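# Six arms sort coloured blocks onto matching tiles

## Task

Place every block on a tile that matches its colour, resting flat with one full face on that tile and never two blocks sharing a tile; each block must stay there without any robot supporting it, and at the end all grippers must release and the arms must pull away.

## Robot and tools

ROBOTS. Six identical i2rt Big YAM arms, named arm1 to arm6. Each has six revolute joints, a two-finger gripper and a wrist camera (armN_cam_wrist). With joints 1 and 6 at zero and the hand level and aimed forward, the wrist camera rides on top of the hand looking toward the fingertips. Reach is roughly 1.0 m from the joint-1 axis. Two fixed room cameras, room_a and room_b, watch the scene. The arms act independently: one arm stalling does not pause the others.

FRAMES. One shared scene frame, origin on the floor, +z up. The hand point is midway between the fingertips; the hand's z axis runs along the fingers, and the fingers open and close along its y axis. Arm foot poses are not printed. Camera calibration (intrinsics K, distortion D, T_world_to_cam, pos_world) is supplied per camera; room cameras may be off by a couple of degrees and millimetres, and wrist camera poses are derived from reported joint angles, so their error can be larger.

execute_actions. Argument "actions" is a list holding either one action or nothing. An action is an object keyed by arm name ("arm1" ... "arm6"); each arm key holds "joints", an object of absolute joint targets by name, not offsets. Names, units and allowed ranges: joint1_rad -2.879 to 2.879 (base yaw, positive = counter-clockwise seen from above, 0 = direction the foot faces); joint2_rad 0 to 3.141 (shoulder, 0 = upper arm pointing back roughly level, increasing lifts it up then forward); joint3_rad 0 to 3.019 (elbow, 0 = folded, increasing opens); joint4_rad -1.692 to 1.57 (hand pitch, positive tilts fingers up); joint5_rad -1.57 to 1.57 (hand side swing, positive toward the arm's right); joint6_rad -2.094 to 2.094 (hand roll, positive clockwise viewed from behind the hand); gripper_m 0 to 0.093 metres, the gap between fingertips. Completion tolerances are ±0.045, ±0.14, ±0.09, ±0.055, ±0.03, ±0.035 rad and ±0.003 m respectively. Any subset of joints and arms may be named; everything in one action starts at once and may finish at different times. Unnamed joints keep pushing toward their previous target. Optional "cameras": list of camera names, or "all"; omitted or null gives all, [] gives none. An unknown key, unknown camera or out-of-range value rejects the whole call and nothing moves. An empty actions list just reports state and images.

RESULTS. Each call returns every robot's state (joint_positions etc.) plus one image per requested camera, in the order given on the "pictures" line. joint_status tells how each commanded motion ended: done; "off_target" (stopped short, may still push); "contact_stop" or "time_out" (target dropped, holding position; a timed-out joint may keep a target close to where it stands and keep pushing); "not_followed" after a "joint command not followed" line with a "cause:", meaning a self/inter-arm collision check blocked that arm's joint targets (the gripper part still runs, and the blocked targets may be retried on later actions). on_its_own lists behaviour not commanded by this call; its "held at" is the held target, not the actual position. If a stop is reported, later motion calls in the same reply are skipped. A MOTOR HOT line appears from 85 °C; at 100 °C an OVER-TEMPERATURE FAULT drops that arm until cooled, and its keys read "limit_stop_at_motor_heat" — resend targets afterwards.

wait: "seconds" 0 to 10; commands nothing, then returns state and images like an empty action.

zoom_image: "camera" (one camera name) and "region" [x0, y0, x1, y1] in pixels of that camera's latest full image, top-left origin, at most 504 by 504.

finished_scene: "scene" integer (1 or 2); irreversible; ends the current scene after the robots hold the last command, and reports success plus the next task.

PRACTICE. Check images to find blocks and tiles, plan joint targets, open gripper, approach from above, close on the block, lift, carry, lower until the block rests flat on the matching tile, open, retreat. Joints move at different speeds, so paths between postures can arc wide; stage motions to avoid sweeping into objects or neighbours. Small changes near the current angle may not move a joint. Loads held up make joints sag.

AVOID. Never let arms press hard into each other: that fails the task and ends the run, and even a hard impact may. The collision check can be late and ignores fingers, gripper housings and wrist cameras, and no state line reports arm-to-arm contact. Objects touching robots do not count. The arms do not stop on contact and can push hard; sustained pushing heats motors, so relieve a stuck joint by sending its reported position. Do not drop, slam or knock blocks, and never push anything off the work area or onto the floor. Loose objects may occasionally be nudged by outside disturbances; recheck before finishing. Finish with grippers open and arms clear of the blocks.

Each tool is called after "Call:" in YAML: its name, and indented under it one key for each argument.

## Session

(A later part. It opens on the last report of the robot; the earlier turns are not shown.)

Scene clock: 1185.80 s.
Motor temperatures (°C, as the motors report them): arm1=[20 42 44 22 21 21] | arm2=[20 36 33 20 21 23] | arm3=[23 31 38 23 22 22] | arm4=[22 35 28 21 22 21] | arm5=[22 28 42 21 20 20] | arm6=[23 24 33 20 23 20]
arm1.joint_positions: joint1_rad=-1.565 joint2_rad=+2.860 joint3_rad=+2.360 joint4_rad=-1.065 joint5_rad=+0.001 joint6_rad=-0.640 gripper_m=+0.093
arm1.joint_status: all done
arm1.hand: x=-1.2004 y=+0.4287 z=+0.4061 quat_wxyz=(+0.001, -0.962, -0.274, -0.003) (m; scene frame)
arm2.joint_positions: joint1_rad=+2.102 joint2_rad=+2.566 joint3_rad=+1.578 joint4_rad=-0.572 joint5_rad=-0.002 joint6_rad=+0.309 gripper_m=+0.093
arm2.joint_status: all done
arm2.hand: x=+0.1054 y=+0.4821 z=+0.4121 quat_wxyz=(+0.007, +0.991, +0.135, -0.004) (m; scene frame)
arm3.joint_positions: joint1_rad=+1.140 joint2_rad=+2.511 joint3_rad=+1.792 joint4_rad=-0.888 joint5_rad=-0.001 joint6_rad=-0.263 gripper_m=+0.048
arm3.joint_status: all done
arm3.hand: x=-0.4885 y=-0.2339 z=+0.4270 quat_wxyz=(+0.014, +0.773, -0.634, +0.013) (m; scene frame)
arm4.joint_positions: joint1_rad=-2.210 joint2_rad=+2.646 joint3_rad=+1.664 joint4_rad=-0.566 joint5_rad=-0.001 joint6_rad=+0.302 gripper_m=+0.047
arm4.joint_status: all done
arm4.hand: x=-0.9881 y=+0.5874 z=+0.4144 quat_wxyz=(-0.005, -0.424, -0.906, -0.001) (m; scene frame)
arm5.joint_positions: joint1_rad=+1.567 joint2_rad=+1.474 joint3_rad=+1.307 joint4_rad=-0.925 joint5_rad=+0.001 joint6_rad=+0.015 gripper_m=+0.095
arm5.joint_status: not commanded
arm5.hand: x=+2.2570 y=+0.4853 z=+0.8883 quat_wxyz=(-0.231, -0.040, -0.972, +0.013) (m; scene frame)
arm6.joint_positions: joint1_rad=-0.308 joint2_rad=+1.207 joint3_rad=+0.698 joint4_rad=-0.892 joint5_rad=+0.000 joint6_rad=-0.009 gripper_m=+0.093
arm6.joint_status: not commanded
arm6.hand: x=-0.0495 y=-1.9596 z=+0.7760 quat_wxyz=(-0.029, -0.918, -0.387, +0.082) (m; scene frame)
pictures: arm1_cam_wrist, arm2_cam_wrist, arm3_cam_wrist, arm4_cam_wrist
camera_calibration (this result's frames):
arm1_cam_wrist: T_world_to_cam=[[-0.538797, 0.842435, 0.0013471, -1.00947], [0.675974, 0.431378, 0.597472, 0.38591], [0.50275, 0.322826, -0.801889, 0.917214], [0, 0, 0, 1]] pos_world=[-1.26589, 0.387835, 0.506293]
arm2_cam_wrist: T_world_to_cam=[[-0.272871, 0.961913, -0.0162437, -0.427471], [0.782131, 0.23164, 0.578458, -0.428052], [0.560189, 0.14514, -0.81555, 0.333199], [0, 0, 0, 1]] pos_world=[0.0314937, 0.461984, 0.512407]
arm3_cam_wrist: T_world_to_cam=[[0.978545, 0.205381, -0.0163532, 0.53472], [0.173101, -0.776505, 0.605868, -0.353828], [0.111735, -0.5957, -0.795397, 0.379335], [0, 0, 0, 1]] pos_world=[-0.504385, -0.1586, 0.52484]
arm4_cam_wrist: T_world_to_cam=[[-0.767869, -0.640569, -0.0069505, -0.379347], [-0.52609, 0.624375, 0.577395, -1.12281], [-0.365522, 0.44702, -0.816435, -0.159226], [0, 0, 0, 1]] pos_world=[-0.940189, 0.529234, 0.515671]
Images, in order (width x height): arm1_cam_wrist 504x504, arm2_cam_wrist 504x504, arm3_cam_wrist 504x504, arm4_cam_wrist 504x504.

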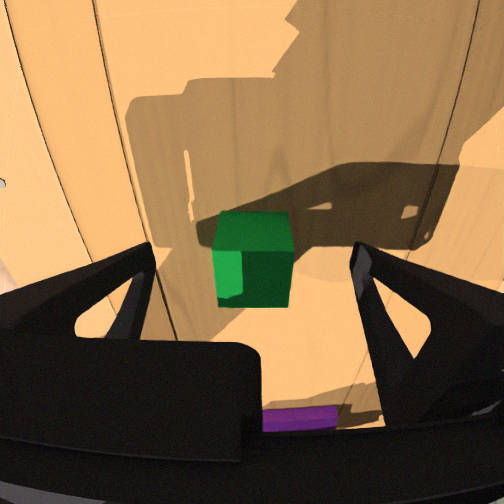

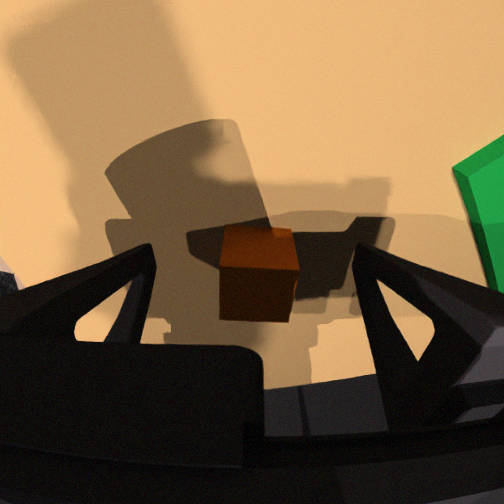

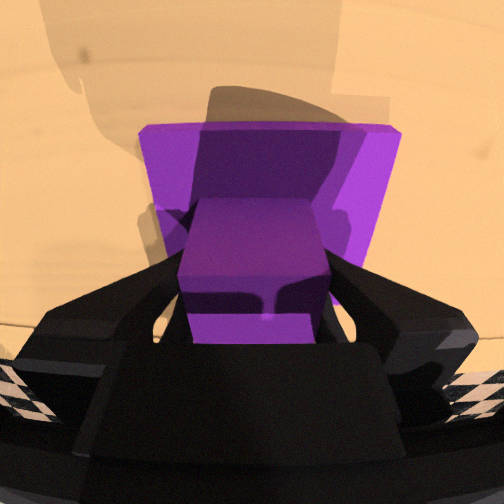

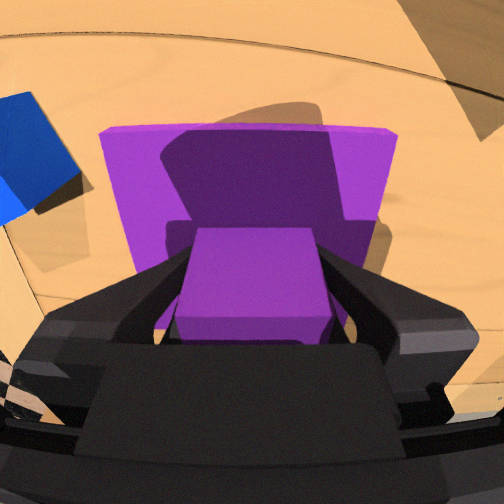

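Call:
execute_actions:
  actions:
    - {"arm1":{"joints":{"gripper_m":0.015}},"arm2":{"joints":{"gripper_m":0.015}},"arm3":{"joints":{"gripper_m":0.085}},"arm4":{"joints":{"joint2_rad":2.646,"gripper_m":0.078}}}
  cameras: ["arm1_cam_wrist","arm2_cam_wrist","arm3_cam_wrist","arm4_cam_wrist"]

Scene clock: 1200.50 s.
Motor temperatures (°C, as the motors report them): arm1=[20 42 45 22 21 21] | arm2=[20 37 32 20 21 23] | arm3=[23 32 38 23 22 22] | arm4=[22 34 28 21 22 21] | arm5=[22 28 42 21 20 20] | arm6=[23 24 33 20 23 20]
arm1.joint_positions: joint1_rad=-1.565 joint2_rad=+2.860 joint3_rad=+2.360 joint4_rad=-1.065 joint5_rad=+0.001 joint6_rad=-0.640 gripper_m=+0.032
arm1.joint_status: gripper_m off_target (ended at +0.032, target +0.015)
arm1.hand: x=-1.2004 y=+0.4287 z=+0.4061 quat_wxyz=(+0.001, -0.962, -0.274, -0.003) (m; scene frame)
arm2.joint_positions: joint1_rad=+2.102 joint2_rad=+2.566 joint3_rad=+1.578 joint4_rad=-0.572 joint5_rad=-0.002 joint6_rad=+0.309 gripper_m=+0.032
arm2.joint_status: gripper_m off_target (ended at +0.032, target +0.015)
arm2.hand: x=+0.1054 y=+0.4821 z=+0.4121 quat_wxyz=(+0.007, +0.991, +0.135, -0.004) (m; scene frame)
arm3.joint_positions: joint1_rad=+1.140 joint2_rad=+2.511 joint3_rad=+1.792 joint4_rad=-0.888 joint5_rad=-0.001 joint6_rad=-0.266 gripper_m=+0.085
arm3.joint_status: all done
arm3.hand: x=-0.4885 y=-0.2339 z=+0.4270 quat_wxyz=(+0.014, +0.774, -0.633, +0.013) (m; scene frame)
arm4.joint_positions: joint1_rad=-2.210 joint2_rad=+2.646 joint3_rad=+1.664 joint4_rad=-0.566 joint5_rad=-0.001 joint6_rad=+0.302 gripper_m=+0.078
arm4.joint_status: all done
arm4.hand: x=-0.9881 y=+0.5874 z=+0.4144 quat_wxyz=(-0.005, -0.424, -0.906, -0.001) (m; scene frame)
arm5.joint_positions: joint1_rad=+1.567 joint2_rad=+1.474 joint3_rad=+1.307 joint4_rad=-0.925 joint5_rad=+0.001 joint6_rad=+0.015 gripper_m=+0.095
arm5.joint_status: not commanded
arm5.hand: x=+2.2570 y=+0.4853 z=+0.8883 quat_wxyz=(-0.231, -0.040, -0.972, +0.013) (m; scene frame)
arm6.joint_positions: joint1_rad=-0.308 joint2_rad=+1.207 joint3_rad=+0.698 joint4_rad=-0.892 joint5_rad=+0.000 joint6_rad=-0.009 gripper_m=+0.093
arm6.joint_status: not commanded
arm6.hand: x=-0.0495 y=-1.9596 z=+0.7760 quat_wxyz=(-0.029, -0.918, -0.387, +0.082) (m; scene frame)
pictures: arm1_cam_wrist, arm2_cam_wrist, arm3_cam_wrist, arm4_cam_wrist
camera_calibration (this result's frames):
arm1_cam_wrist: T_world_to_cam=[[-0.538797, 0.842435, 0.0013471, -1.00947], [0.675974, 0.431378, 0.597472, 0.38591], [0.50275, 0.322826, -0.801889, 0.917214], [0, 0, 0, 1]] pos_world=[-1.26589, 0.387835, 0.506293]
arm2_cam_wrist: T_world_to_cam=[[-0.272504, 0.962017, -0.0162476, -0.427558], [0.782216, 0.231343, 0.578462, -0.42792], [0.560249, 0.144924, -0.815548, 0.333296], [0, 0, 0, 1]] pos_world=[0.0314854, 0.462012, 0.512407]
arm3_cam_wrist: T_world_to_cam=[[0.978072, 0.207618, -0.0164411, 0.535049], [0.17493, -0.776103, 0.605858, -0.352836], [0.113027, -0.595449, -0.795403, 0.380028], [0, 0, 0, 1]] pos_world=[-0.504549, -0.158636, 0.52484]
arm4_cam_wrist: T_world_to_cam=[[-0.767869, -0.640569, -0.0069505, -0.379347], [-0.52609, 0.624375, 0.577395, -1.12281], [-0.365522, 0.44702, -0.816435, -0.159226], [0, 0, 0, 1]] pos_world=[-0.940189, 0.529234, 0.515671]
Images, in order (width x height): arm1_cam_wrist 504x504, arm2_cam_wrist 504x504, arm3_cam_wrist 504x504, arm4_cam_wrist 504x504.

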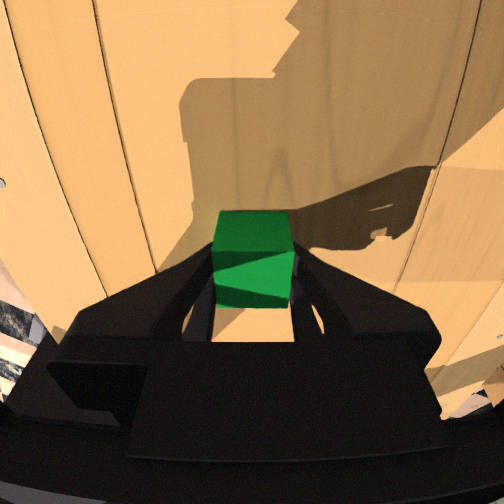

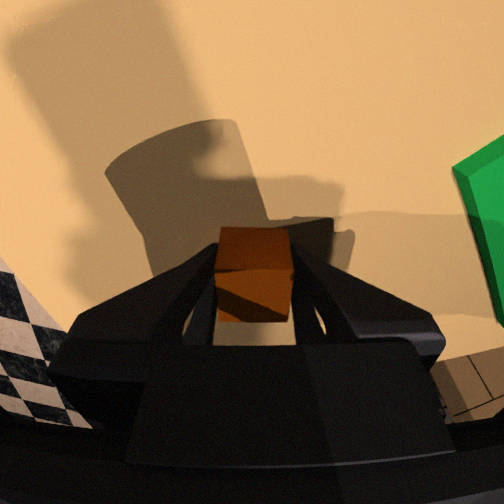

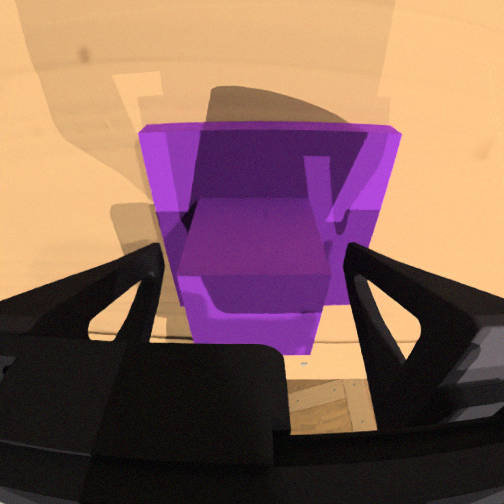

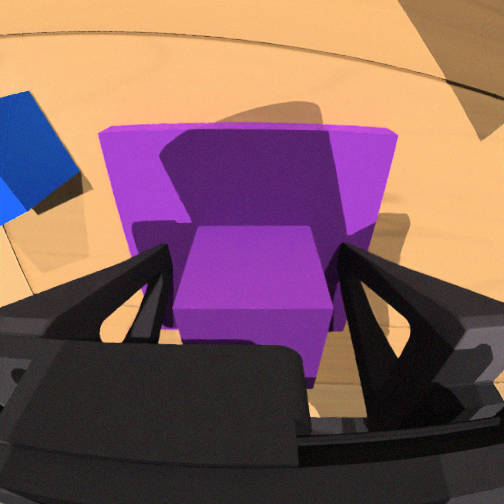

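Call:
execute_actions:
  actions:
    - {"arm1":{"joints":{"joint1_rad":-0.7,"joint2_rad":2.21,"joint3_rad":1.47,"joint4_rad":-0.80,"joint6_rad":-0.415}},"arm2":{"joints":{"joint1_rad":1.2,"joint2_rad":2.04,"joint3_rad":1.60,"joint4_rad":-1.10,"joint6_rad":0.0}},"arm3":{"joints":{"joint2_rad":1.55,"joint3_rad":0.95}},"arm4":{"joints":{"joint2_rad":2.345,"joint3_rad":1.565,"joint4_rad":-0.785,"gripper_m":0.09}}}
  cameras: ["arm1_cam_wrist","arm2_cam_wrist","arm3_cam_wrist","arm4_cam_wrist"]

Scene clock: 1282.23 s.
Motor temperatures (°C, as the motors report them): arm1=[20 43 47 22 21 21] | arm2=[20 39 31 20 21 23] | arm3=[23 34 38 23 22 22] | arm4=[22 36 28 21 22 21] | arm5=[22 28 42 21 20 20] | arm6=[23 23 33 20 23 20]
arm1.joint_positions: joint1_rad=-0.714 joint2_rad=+2.229 joint3_rad=+1.464 joint4_rad=-0.795 joint5_rad=+0.000 joint6_rad=-0.430 gripper_m=+0.032
arm1.joint_status: all done
arm1.hand: x=-0.8855 y=-0.0406 z=+0.5454 quat_wxyz=(-0.003, -0.826, -0.563, +0.000) (m; scene frame)
arm2.joint_positions: joint1_rad=+1.198 joint2_rad=+2.044 joint3_rad=+1.596 joint4_rad=-1.086 joint5_rad=+0.002 joint6_rad=+0.008 gripper_m=+0.032
arm2.joint_status: all done
arm2.hand: x=+0.0216 y=+1.0016 z=+0.7191 quat_wxyz=(-0.001, +0.986, -0.165, -0.017) (m; scene frame)
arm3.joint_positions: joint1_rad=+1.140 joint2_rad=+1.560 joint3_rad=+0.941 joint4_rad=-0.880 joint5_rad=-0.001 joint6_rad=-0.266 gripper_m=+0.085
arm3.joint_status: all done
arm3.hand: x=-0.5054 y=-0.4643 z=+0.6692 quat_wxyz=(-0.030, +0.774, -0.633, -0.018) (m; scene frame)
arm4.joint_positions: joint1_rad=-2.210 joint2_rad=+2.317 joint3_rad=+1.560 joint4_rad=-0.769 joint5_rad=-0.001 joint6_rad=+0.302 gripper_m=+0.090
arm4.joint_status: all done
arm4.hand: x=-0.9761 y=+0.5792 z=+0.5811 quat_wxyz=(-0.016, -0.424, -0.906, +0.000) (m; scene frame)
arm5.joint_positions: joint1_rad=+1.567 joint2_rad=+1.474 joint3_rad=+1.307 joint4_rad=-0.925 joint5_rad=+0.001 joint6_rad=+0.015 gripper_m=+0.095
arm5.joint_status: not commanded
arm5.hand: x=+2.2570 y=+0.4853 z=+0.8883 quat_wxyz=(-0.231, -0.040, -0.972, +0.013) (m; scene frame)
arm6.joint_positions: joint1_rad=-0.308 joint2_rad=+1.207 joint3_rad=+0.698 joint4_rad=-0.892 joint5_rad=+0.000 joint6_rad=-0.009 gripper_m=+0.093
arm6.joint_status: not commanded
arm6.hand: x=-0.0495 y=-1.9596 z=+0.7760 quat_wxyz=(-0.029, -0.918, -0.387, +0.082) (m; scene frame)
pictures: arm1_cam_wrist, arm2_cam_wrist, arm3_cam_wrist, arm4_cam_wrist
camera_calibration (this result's frames):
arm1_cam_wrist: T_world_to_cam=[[-0.935416, 0.353523, -0.00414121, -0.812731], [0.283388, 0.75674, 0.589098, -0.0376375], [0.211394, 0.549878, -0.808051, 0.776644], [0, 0, 0, 1]] pos_world=[-0.913754, -0.111258, 0.646374]
arm2_cam_wrist: T_world_to_cam=[[0.320915, 0.94707, -0.00846737, -0.948575], [0.786345, -0.261449, 0.559738, -0.153241], [0.527897, -0.186286, -0.828626, 0.897162], [0, 0, 0, 1]] pos_world=[-0.0486975, 1.02543, 0.821155]
arm3_cam_wrist: T_world_to_cam=[[0.977864, 0.208815, 0.0133494, 0.583857], [0.171693, -0.837217, 0.51922, -0.647514], [0.119597, -0.505434, -0.854537, 0.522032], [0, 0, 0, 1]] pos_world=[-0.522193, -0.400175, 0.774504]
arm4_cam_wrist: T_world_to_cam=[[-0.767713, -0.640653, -0.0134165, -0.370257], [-0.536451, 0.631111, 0.560285, -1.2117], [-0.350481, 0.437335, -0.828191, 0.0120369], [0, 0, 0, 1]] pos_world=[-0.930051, 0.522248, 0.683899]
Images, in order (width x height): arm1_cam_wrist 504x504, arm2_cam_wrist 504x504, arm3_cam_wrist 504x504, arm4_cam_wrist 504x504.

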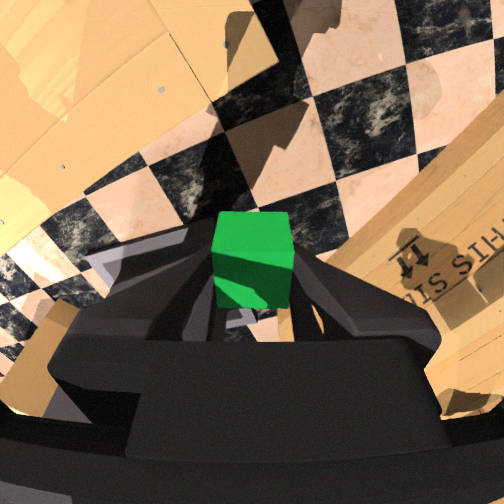

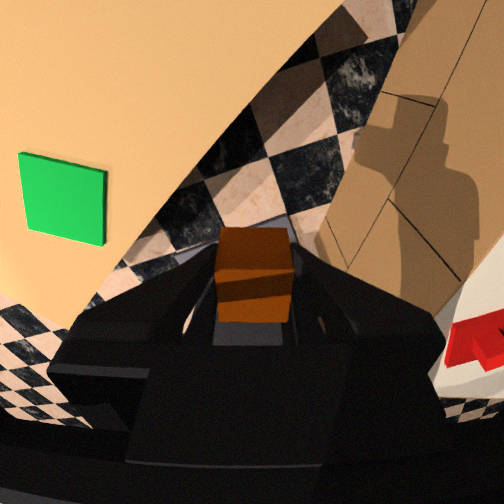

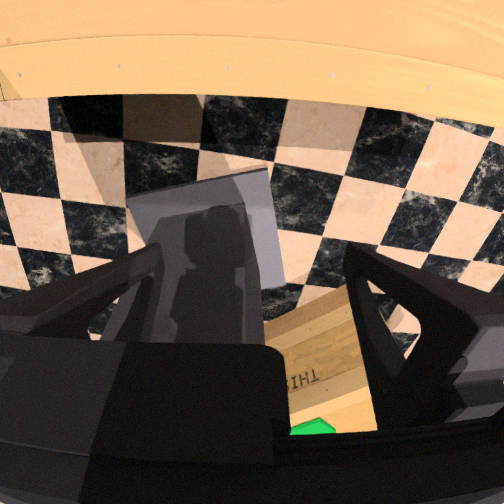

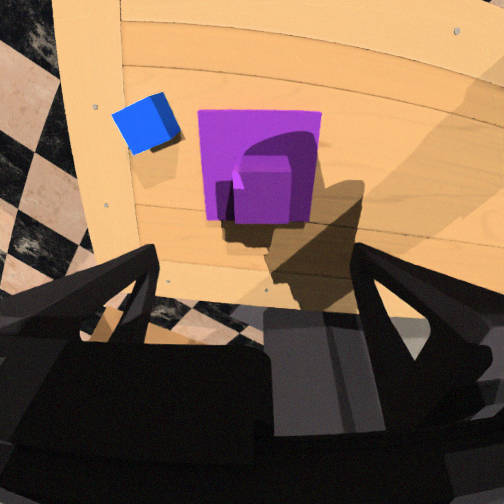

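Call:
zoom_image:
  camera: "arm4_cam_wrist"
  region: [90, 70, 340, 250]

Region (90, 70, 340, 250) of arm4_cam_wrist's 504x504 image, scaled by 2.016, with more detail than that image has; it fills the top 363 rows of this view, and the rest is white.

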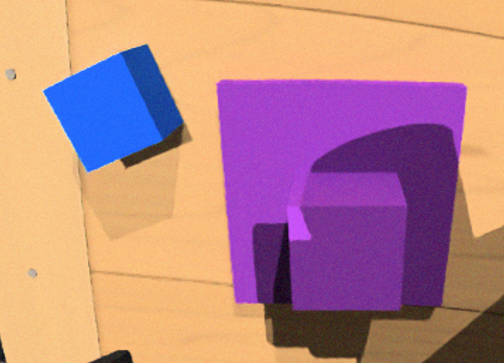

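Call:
execute_actions:
  actions:
    - {"arm1":{"joints":{"joint1_rad":0.25}},"arm2":{"joints":{"joint1_rad":0.15}},"arm3":{"joints":{"joint2_rad":1.0,"joint3_rad":0.5}},"arm4":{"joints":{"joint1_rad":-2.083,"joint2_rad":2.785,"joint3_rad":2.075,"joint4_rad":-0.84,"joint6_rad":0.075,"gripper_m":0.066}}}
  cameras: ["arm1_cam_wrist","arm4_cam_wrist"]

Scene clock: 1323.33 s.
Motor temperatures (°C, as the motors report them): arm1=[20 42 42 22 21 21] | arm2=[20 38 33 20 21 23] | arm3=[23 30 38 23 22 22] | arm4=[22 35 28 21 22 21] | arm5=[22 28 42 21 20 20] | arm6=[23 23 33 20 23 20]
arm1.joint_positions: joint1_rad=+0.260 joint2_rad=+2.229 joint3_rad=+1.464 joint4_rad=-0.795 joint5_rad=-0.002 joint6_rad=-0.428 gripper_m=+0.032
arm1.joint_status: all done
arm1.hand: x=-0.3649 y=-0.2118 z=+0.5509 quat_wxyz=(-0.009, -0.468, -0.884, +0.000) (m; scene frame)
arm2.joint_positions: joint1_rad=+0.142 joint2_rad=+2.044 joint3_rad=+1.596 joint4_rad=-1.086 joint5_rad=+0.002 joint6_rad=+0.005 gripper_m=+0.032
arm2.joint_status: all done
arm2.hand: x=+0.4834 y=+1.4045 z=+0.7171 quat_wxyz=(-0.011, +0.769, -0.639, -0.011) (m; scene frame)
arm3.joint_positions: joint1_rad=+1.140 joint2_rad=+1.006 joint3_rad=+0.492 joint4_rad=-0.879 joint5_rad=-0.001 joint6_rad=-0.266 gripper_m=+0.085
arm3.joint_status: all done
arm3.hand: x=-0.5162 y=-0.6258 z=+0.6833 quat_wxyz=(-0.073, +0.771, -0.630, -0.049) (m; scene frame)
arm4.joint_positions: joint1_rad=-2.085 joint2_rad=+2.751 joint3_rad=+2.047 joint4_rad=-0.839 joint5_rad=+0.002 joint6_rad=+0.087 gripper_m=+0.066
arm4.joint_status: all done
arm4.hand: x=-0.8692 y=+0.6133 z=+0.4448 quat_wxyz=(-0.008, -0.265, -0.964, +0.000) (m; scene frame)
arm5.joint_positions: joint1_rad=+1.567 joint2_rad=+1.474 joint3_rad=+1.307 joint4_rad=-0.925 joint5_rad=+0.001 joint6_rad=+0.015 gripper_m=+0.095
arm5.joint_status: not commanded
arm5.hand: x=+2.2570 y=+0.4853 z=+0.8883 quat_wxyz=(-0.231, -0.040, -0.972, +0.013) (m; scene frame)
arm6.joint_positions: joint1_rad=-0.308 joint2_rad=+1.207 joint3_rad=+0.698 joint4_rad=-0.892 joint5_rad=+0.000 joint6_rad=-0.009 gripper_m=+0.093
arm6.joint_status: not commanded
arm6.hand: x=-0.0495 y=-1.9596 z=+0.7760 quat_wxyz=(-0.029, -0.918, -0.387, +0.082) (m; scene frame)
pictures: arm1_cam_wrist, arm4_cam_wrist
camera_calibration (this result's frames):
arm1_cam_wrist: T_world_to_cam=[[-0.819671, -0.572789, -0.00717534, -0.417465], [-0.470196, 0.665599, 0.579563, -0.347877], [-0.327192, 0.478425, -0.814896, 0.557253], [0, 0, 0, 1]] pos_world=[-0.323426, -0.274176, 0.652725]
arm4_cam_wrist: T_world_to_cam=[[-0.510755, -0.859717, -0.00392651, 0.0852319], [-0.706134, 0.416898, 0.572337, -1.12102], [-0.490411, 0.295097, -0.820009, -0.116355], [0, 0, 0, 1]] pos_world=[-0.805118, 0.574962, 0.546523]
Images, in order (width x height): arm1_cam_wrist 504x504, arm4_cam_wrist 504x504.

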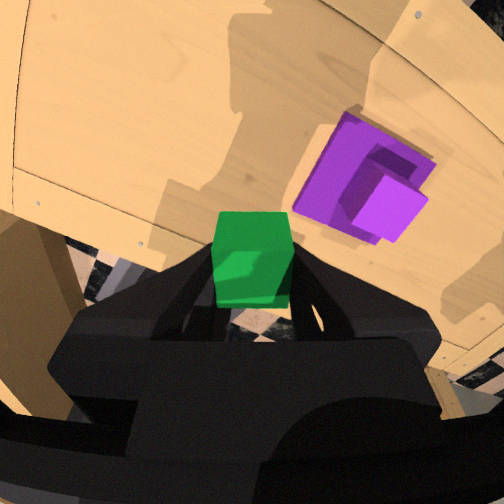

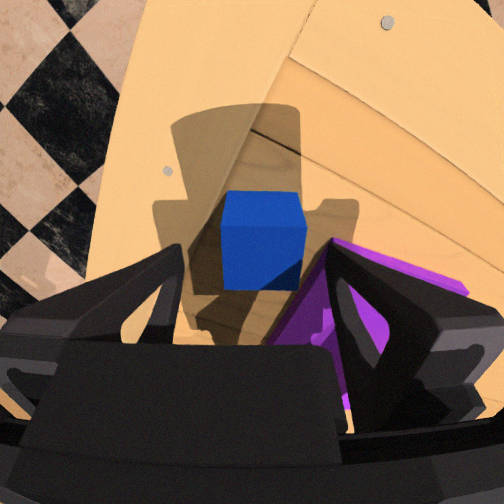

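Call:
execute_actions:
  actions:
    - {"arm1":{"joints":{"joint1_rad":0.8}},"arm2":{"joints":{"joint1_rad":-0.4}},"arm4":{"joints":{"joint2_rad":2.808,"gripper_m":0.062}}}
  cameras: ["arm4_cam_wrist"]

Scene clock: 1340.97 s.
Motor temperatures (°C, as the motors report them): arm1=[20 42 42 22 21 21] | arm2=[20 38 33 20 21 23] | arm3=[23 28 38 23 22 22] | arm4=[22 36 29 21 22 21] | arm5=[22 28 42 21 20 20] | arm6=[23 23 33 20 23 20]
arm1.joint_positions: joint1_rad=+0.797 joint2_rad=+2.229 joint3_rad=+1.464 joint4_rad=-0.795 joint5_rad=-0.001 joint6_rad=-0.427 gripper_m=+0.032
arm1.joint_status: all done
arm1.hand: x=-0.0835 y=-0.0800 z=+0.5544 quat_wxyz=(-0.010, -0.217, -0.976, +0.000) (m; scene frame)
arm2.joint_positions: joint1_rad=-0.393 joint2_rad=+2.044 joint3_rad=+1.596 joint4_rad=-1.086 joint5_rad=+0.001 joint6_rad=+0.005 gripper_m=+0.032
arm2.joint_status: all done
arm2.hand: x=+0.8039 y=+1.3795 z=+0.7179 quat_wxyz=(-0.014, +0.573, -0.819, -0.007) (m; scene frame)
arm3.joint_positions: joint1_rad=+1.140 joint2_rad=+1.006 joint3_rad=+0.492 joint4_rad=-0.879 joint5_rad=-0.001 joint6_rad=-0.266 gripper_m=+0.085
arm3.joint_status: not commanded
arm3.hand: x=-0.5162 y=-0.6258 z=+0.6833 quat_wxyz=(-0.073, +0.771, -0.630, -0.049) (m; scene frame)
arm4.joint_positions: joint1_rad=-2.085 joint2_rad=+2.780 joint3_rad=+2.047 joint4_rad=-0.839 joint5_rad=+0.002 joint6_rad=+0.087 gripper_m=+0.062
arm4.joint_status: all done
arm4.hand: x=-0.8803 y=+0.6187 z=+0.4258 quat_wxyz=(+0.007, -0.265, -0.964, -0.002) (m; scene frame)
arm5.joint_positions: joint1_rad=+1.567 joint2_rad=+1.474 joint3_rad=+1.307 joint4_rad=-0.925 joint5_rad=+0.001 joint6_rad=+0.015 gripper_m=+0.095
arm5.joint_status: not commanded
arm5.hand: x=+2.2570 y=+0.4853 z=+0.8883 quat_wxyz=(-0.231, -0.040, -0.972, +0.013) (m; scene frame)
arm6.joint_positions: joint1_rad=-0.308 joint2_rad=+1.207 joint3_rad=+0.698 joint4_rad=-0.892 joint5_rad=+0.000 joint6_rad=-0.009 gripper_m=+0.093
arm6.joint_status: not commanded
arm6.hand: x=-0.0495 y=-1.9596 z=+0.7760 quat_wxyz=(-0.029, -0.918, -0.387, +0.082) (m; scene frame)
pictures: arm4_cam_wrist
camera_calibration (this result's frames):
arm4_cam_wrist: T_world_to_cam=[[-0.510733, -0.859738, -0.00142169, 0.0831186], [-0.691123, 0.409581, 0.595477, -1.11233], [-0.511372, 0.305112, -0.803371, -0.170635], [0, 0, 0, 1]] pos_world=[-0.813562, 0.579112, 0.5254]
Images, in order (width x height): arm4_cam_wrist 504x504.

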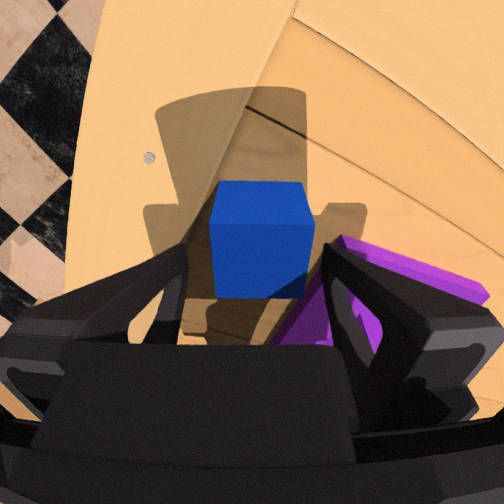

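Call:
execute_actions:
  actions:
    - {"arm4":{"joints":{"gripper_m":0.02}}}
  cameras: ["arm4_cam_wrist"]

Scene clock: 1355.93 s.
Motor temperatures (°C, as the motors report them): arm1=[20 42 42 22 21 21] | arm2=[20 38 33 20 21 23] | arm3=[23 28 38 23 22 22] | arm4=[22 37 30 21 22 21] | arm5=[22 28 43 21 20 20] | arm6=[23 23 33 20 23 20]
arm1.joint_positions: joint1_rad=+0.797 joint2_rad=+2.229 joint3_rad=+1.464 joint4_rad=-0.795 joint5_rad=-0.001 joint6_rad=-0.427 gripper_m=+0.032
arm1.joint_status: not commanded
arm1.hand: x=-0.0835 y=-0.0800 z=+0.5544 quat_wxyz=(-0.010, -0.217, -0.976, +0.000) (m; scene frame)
arm2.joint_positions: joint1_rad=-0.393 joint2_rad=+2.044 joint3_rad=+1.596 joint4_rad=-1.086 joint5_rad=+0.001 joint6_rad=+0.005 gripper_m=+0.032
arm2.joint_status: not commanded
arm2.hand: x=+0.8039 y=+1.3795 z=+0.7179 quat_wxyz=(-0.014, +0.573, -0.819, -0.007) (m; scene frame)
arm3.joint_positions: joint1_rad=+1.140 joint2_rad=+1.006 joint3_rad=+0.492 joint4_rad=-0.879 joint5_rad=-0.001 joint6_rad=-0.266 gripper_m=+0.085
arm3.joint_status: not commanded
arm3.hand: x=-0.5162 y=-0.6258 z=+0.6833 quat_wxyz=(-0.073, +0.771, -0.630, -0.049) (m; scene frame)
arm4.joint_positions: joint1_rad=-2.085 joint2_rad=+2.780 joint3_rad=+2.047 joint4_rad=-0.839 joint5_rad=+0.001 joint6_rad=+0.087 gripper_m=+0.037
arm4.joint_status: gripper_m off_target (ended at +0.037, target +0.020)
arm4.hand: x=-0.8803 y=+0.6187 z=+0.4258 quat_wxyz=(+0.007, -0.264, -0.964, -0.002) (m; scene frame)
arm5.joint_positions: joint1_rad=+1.567 joint2_rad=+1.474 joint3_rad=+1.307 joint4_rad=-0.925 joint5_rad=+0.001 joint6_rad=+0.015 gripper_m=+0.095
arm5.joint_status: not commanded
arm5.hand: x=+2.2570 y=+0.4853 z=+0.8883 quat_wxyz=(-0.231, -0.040, -0.972, +0.013) (m; scene frame)
arm6.joint_positions: joint1_rad=-0.308 joint2_rad=+1.207 joint3_rad=+0.698 joint4_rad=-0.892 joint5_rad=+0.000 joint6_rad=-0.009 gripper_m=+0.093
arm6.joint_status: not commanded
arm6.hand: x=-0.0495 y=-1.9596 z=+0.7760 quat_wxyz=(-0.029, -0.918, -0.387, +0.082) (m; scene frame)
pictures: arm4_cam_wrist
camera_calibration (this result's frames):
arm4_cam_wrist: T_world_to_cam=[[-0.510409, -0.85993, -0.00180693, 0.0837515], [-0.691377, 0.409114, 0.595503, -1.11228], [-0.511351, 0.305199, -0.803351, -0.170683], [0, 0, 0, 1]] pos_world=[-0.813536, 0.579161, 0.525398]
Images, in order (width x height): arm4_cam_wrist 504x504.

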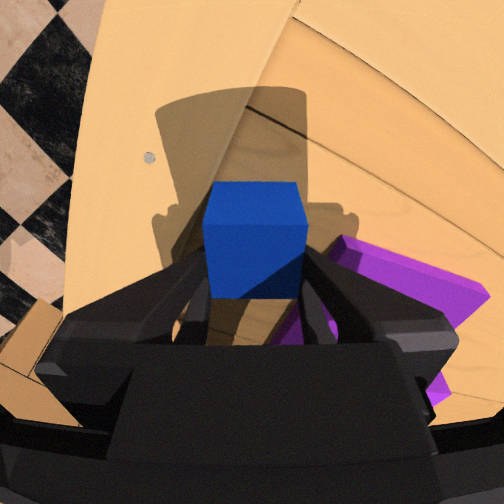

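Call:
execute_actions:
  actions:
    - {"arm1":{"joints":{"joint1_rad":2.208,"joint2_rad":2.435,"joint3_rad":1.525,"joint4_rad":-0.62}},"arm2":{"joints":{"joint1_rad":-1.94}},"arm4":{"joints":{"joint1_rad":-0.21,"joint2_rad":2.02,"joint3_rad":1.655,"joint4_rad":-1.22,"joint6_rad":0.0}}}
  cameras: ["arm1_cam_wrist","arm2_cam_wrist","arm4_cam_wrist"]

Scene clock: 1385.17 s.
Motor temperatures (°C, as the motors report them): arm1=[20 41 42 22 21 21] | arm2=[20 39 33 20 21 23] | arm3=[23 27 38 23 22 22] | arm4=[22 37 30 21 22 21] | arm5=[22 28 43 21 20 20] | arm6=[23 23 33 20 23 20]
arm1.joint_positions: joint1_rad=+2.218 joint2_rad=+2.439 joint3_rad=+1.521 joint4_rad=-0.619 joint5_rad=-0.003 joint6_rad=-0.427 gripper_m=+0.032
arm1.joint_status: all done
arm1.hand: x=+0.0424 y=+0.6801 z=+0.4534 quat_wxyz=(-0.022, +0.472, -0.881, -0.001) (m; scene frame)
arm2.joint_positions: joint1_rad=-1.949 joint2_rad=+2.044 joint3_rad=+1.596 joint4_rad=-1.086 joint5_rad=+0.002 joint6_rad=+0.005 gripper_m=+0.032
arm2.joint_status: all done
arm2.hand: x=+1.1732 y=+0.6095 z=+0.7240 quat_wxyz=(-0.020, -0.166, -0.986, +0.007) (m; scene frame)
arm3.joint_positions: joint1_rad=+1.140 joint2_rad=+1.006 joint3_rad=+0.492 joint4_rad=-0.879 joint5_rad=-0.001 joint6_rad=-0.266 gripper_m=+0.085
arm3.joint_status: not commanded
arm3.hand: x=-0.5162 y=-0.6258 z=+0.6833 quat_wxyz=(-0.073, +0.771, -0.630, -0.049) (m; scene frame)
arm4.joint_positions: joint1_rad=-0.208 joint2_rad=+2.007 joint3_rad=+1.652 joint4_rad=-1.203 joint5_rad=-0.002 joint6_rad=+0.010 gripper_m=+0.037
arm4.joint_status: all done
arm4.hand: x=-1.4069 y=+1.5109 z=+0.8051 quat_wxyz=(-0.003, +0.652, -0.758, -0.011) (m; scene frame)
arm5.joint_positions: joint1_rad=+1.567 joint2_rad=+1.474 joint3_rad=+1.307 joint4_rad=-0.925 joint5_rad=+0.001 joint6_rad=+0.015 gripper_m=+0.095
arm5.joint_status: not commanded
arm5.hand: x=+2.2570 y=+0.4853 z=+0.8883 quat_wxyz=(-0.231, -0.040, -0.972, +0.013) (m; scene frame)
arm6.joint_positions: joint1_rad=-0.308 joint2_rad=+1.207 joint3_rad=+0.698 joint4_rad=-0.892 joint5_rad=+0.000 joint6_rad=-0.009 gripper_m=+0.093
arm6.joint_status: not commanded
arm6.hand: x=-0.0495 y=-1.9596 z=+0.7760 quat_wxyz=(-0.029, -0.918, -0.387, +0.082) (m; scene frame)
pictures: arm1_cam_wrist, arm2_cam_wrist, arm4_cam_wrist
camera_calibration (this result's frames):
arm1_cam_wrist: T_world_to_cam=[[0.839416, -0.543082, 0.0210361, 0.323221], [-0.460147, -0.689564, 0.559256, 0.236946], [-0.289216, -0.479128, -0.828728, 0.840338], [0, 0, 0, 1]] pos_world=[0.0807521, 0.741554, 0.557099]
arm2_cam_wrist: T_world_to_cam=[[-0.323677, -0.946159, 0.00394851, 0.954395], [-0.787566, 0.271731, 0.553084, 0.362308], [-0.524379, 0.175911, -0.833116, 1.23726], [0, 0, 0, 1]] pos_world=[1.24305, 0.586913, 0.826625]
arm4_cam_wrist: T_world_to_cam=[[0.988434, -0.151094, -0.0130028, 1.6296], [-0.117001, -0.814328, 0.56849, 0.611019], [-0.0964839, -0.560394, -0.822587, 1.49943], [0, 0, 0, 1]] pos_world=[-1.39459, 1.58406, 0.907244]
Images, in order (width x height): arm1_cam_wrist 504x504, arm2_cam_wrist 504x504, arm4_cam_wrist 504x504.

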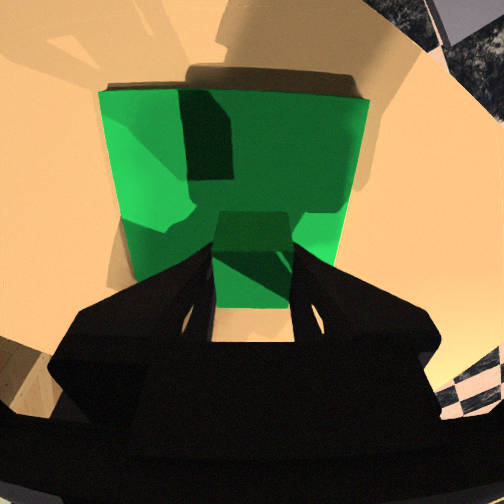

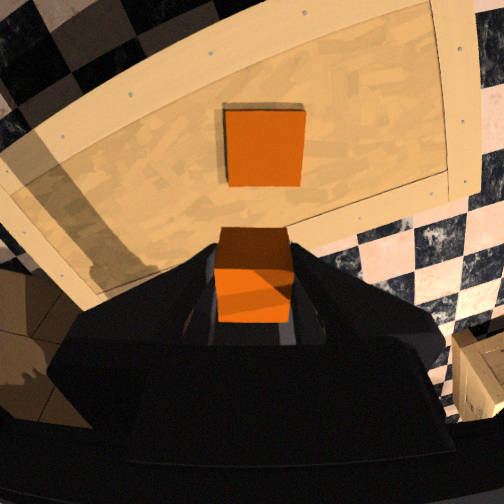

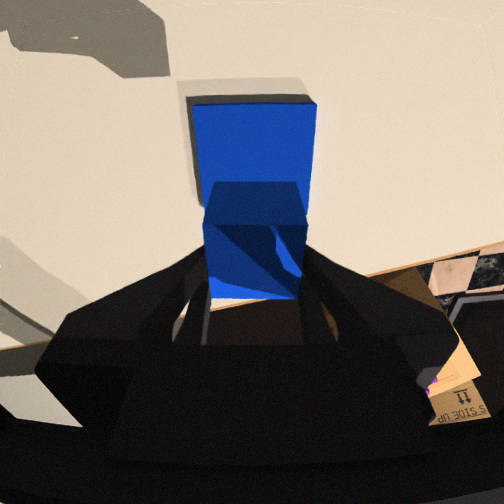

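Call:
execute_actions:
  actions:
    - {"arm1":{"joints":{"joint2_rad":2.512,"joint4_rad":-0.585}},"arm2":{"joints":{"joint1_rad":-1.985,"joint2_rad":2.526,"joint3_rad":1.58,"joint4_rad":-0.588}},"arm4":{"joints":{"joint2_rad":2.16,"joint3_rad":1.548,"joint4_rad":-0.97}}}
  cameras: ["arm1_cam_wrist","arm2_cam_wrist","arm4_cam_wrist"]

Scene clock: 1426.60 s.
Motor temperatures (°C, as the motors report them): arm1=[20 41 40 22 21 21] | arm2=[20 39 34 20 21 23] | arm3=[23 27 38 23 22 22] | arm4=[22 36 30 21 22 21] | arm5=[22 28 43 21 20 20] | arm6=[23 23 33 20 23 20]
arm1.joint_positions: joint1_rad=+2.218 joint2_rad=+2.506 joint3_rad=+1.521 joint4_rad=-0.592 joint5_rad=-0.002 joint6_rad=-0.427 gripper_m=+0.031
arm1.joint_status: all done
arm1.hand: x=+0.0272 y=+0.6703 z=+0.4155 quat_wxyz=(-0.002, +0.472, -0.881, +0.001) (m; scene frame)
arm2.joint_positions: joint1_rad=-1.979 joint2_rad=+2.542 joint3_rad=+1.567 joint4_rad=-0.604 joint5_rad=+0.001 joint6_rad=+0.005 gripper_m=+0.032
arm2.joint_status: all done
arm2.hand: x=+1.1462 y=+0.5988 z=+0.4244 quat_wxyz=(+0.002, -0.181, -0.983, +0.003) (m; scene frame)
arm3.joint_positions: joint1_rad=+1.140 joint2_rad=+1.006 joint3_rad=+0.492 joint4_rad=-0.879 joint5_rad=-0.001 joint6_rad=-0.266 gripper_m=+0.085
arm3.joint_status: not commanded
arm3.hand: x=-0.5162 y=-0.6258 z=+0.6833 quat_wxyz=(-0.073, +0.771, -0.630, -0.049) (m; scene frame)
arm4.joint_positions: joint1_rad=-0.208 joint2_rad=+2.163 joint3_rad=+1.539 joint4_rad=-0.998 joint5_rad=+0.000 joint6_rad=+0.010 gripper_m=+0.037
arm4.joint_status: all done
arm4.hand: x=-1.4104 y=+1.4947 z=+0.6770 quat_wxyz=(+0.020, +0.652, -0.758, +0.010) (m; scene frame)
arm5.joint_positions: joint1_rad=+1.567 joint2_rad=+1.474 joint3_rad=+1.307 joint4_rad=-0.925 joint5_rad=+0.001 joint6_rad=+0.015 gripper_m=+0.095
arm5.joint_status: not commanded
arm5.hand: x=+2.2570 y=+0.4853 z=+0.8883 quat_wxyz=(-0.231, -0.040, -0.972, +0.013) (m; scene frame)
arm6.joint_positions: joint1_rad=-0.308 joint2_rad=+1.207 joint3_rad=+0.698 joint4_rad=-0.892 joint5_rad=+0.000 joint6_rad=-0.009 gripper_m=+0.093
arm6.joint_status: not commanded
arm6.hand: x=-0.0495 y=-1.9596 z=+0.7760 quat_wxyz=(-0.029, -0.918, -0.387, +0.082) (m; scene frame)
pictures: arm1_cam_wrist, arm2_cam_wrist, arm4_cam_wrist
camera_calibration (this result's frames):
arm1_cam_wrist: T_world_to_cam=[[0.839753, -0.542949, 0.00468505, 0.338174], [-0.440973, -0.676946, 0.58931, 0.222926], [-0.316794, -0.496941, -0.807893, 0.803782], [0, 0, 0, 1]] pos_world=[0.0689549, 0.733952, 0.516413]
arm2_cam_wrist: T_world_to_cam=[[-0.351413, -0.936216, 0.00306459, 0.962948], [-0.755567, 0.285535, 0.589567, 0.449261], [-0.552837, 0.204866, -0.807714, 0.979988], [0, 0, 0, 1]] pos_world=[1.21961, 0.572481, 0.52373]
arm4_cam_wrist: T_world_to_cam=[[0.988442, -0.151185, -0.0112145, 1.62784], [-0.111865, -0.777297, 0.619109, 0.587899], [-0.102317, -0.610699, -0.785225, 1.42632], [0, 0, 0, 1]] pos_world=[-1.39733, 1.57413, 0.774264]
Images, in order (width x height): arm1_cam_wrist 504x504, arm2_cam_wrist 504x504, arm4_cam_wrist 504x504.

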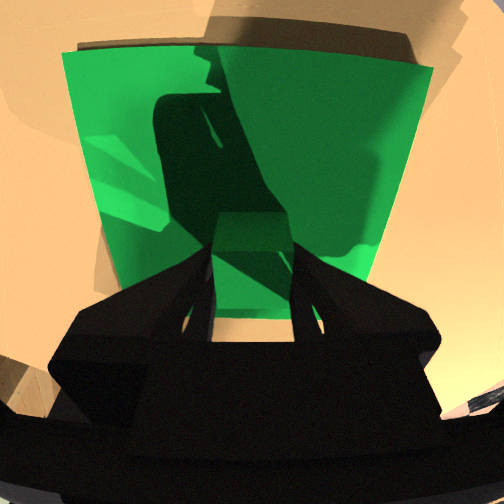

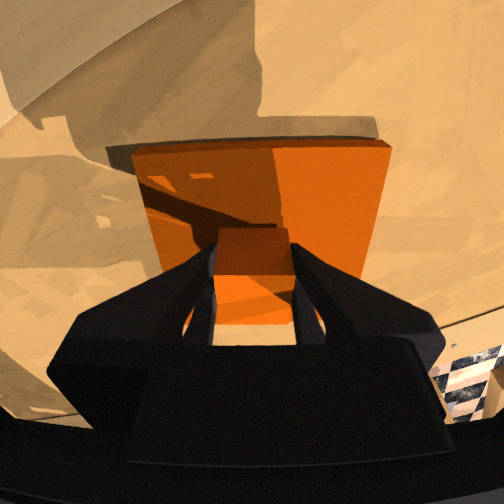

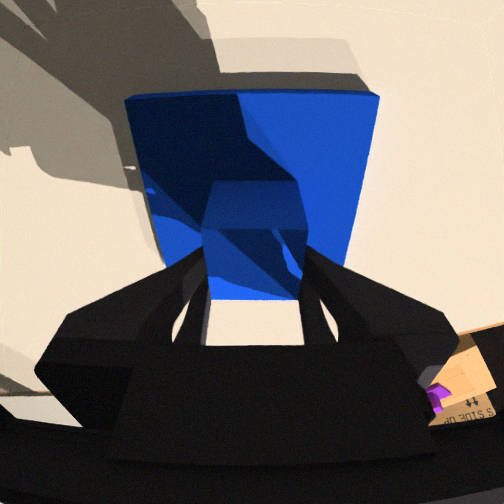

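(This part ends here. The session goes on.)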